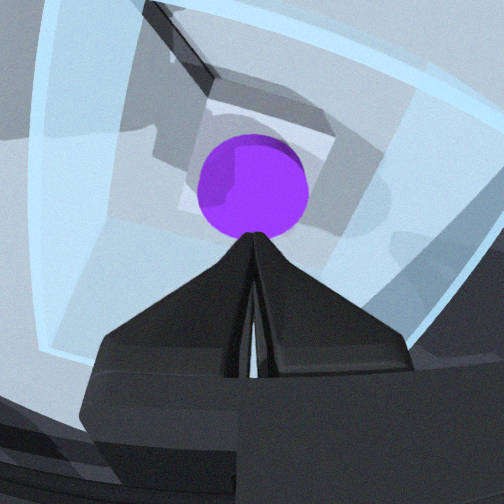

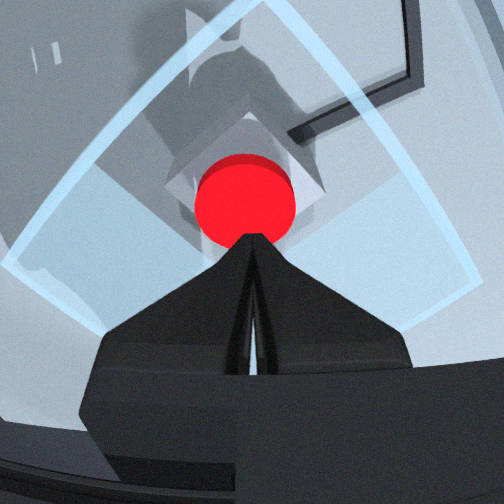

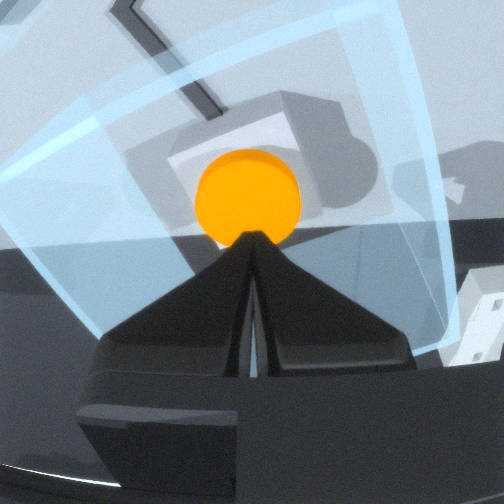

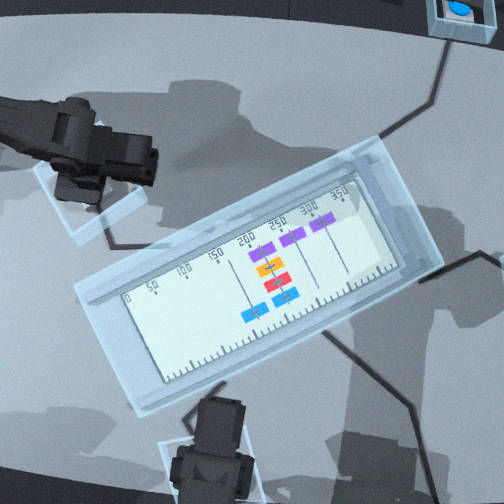

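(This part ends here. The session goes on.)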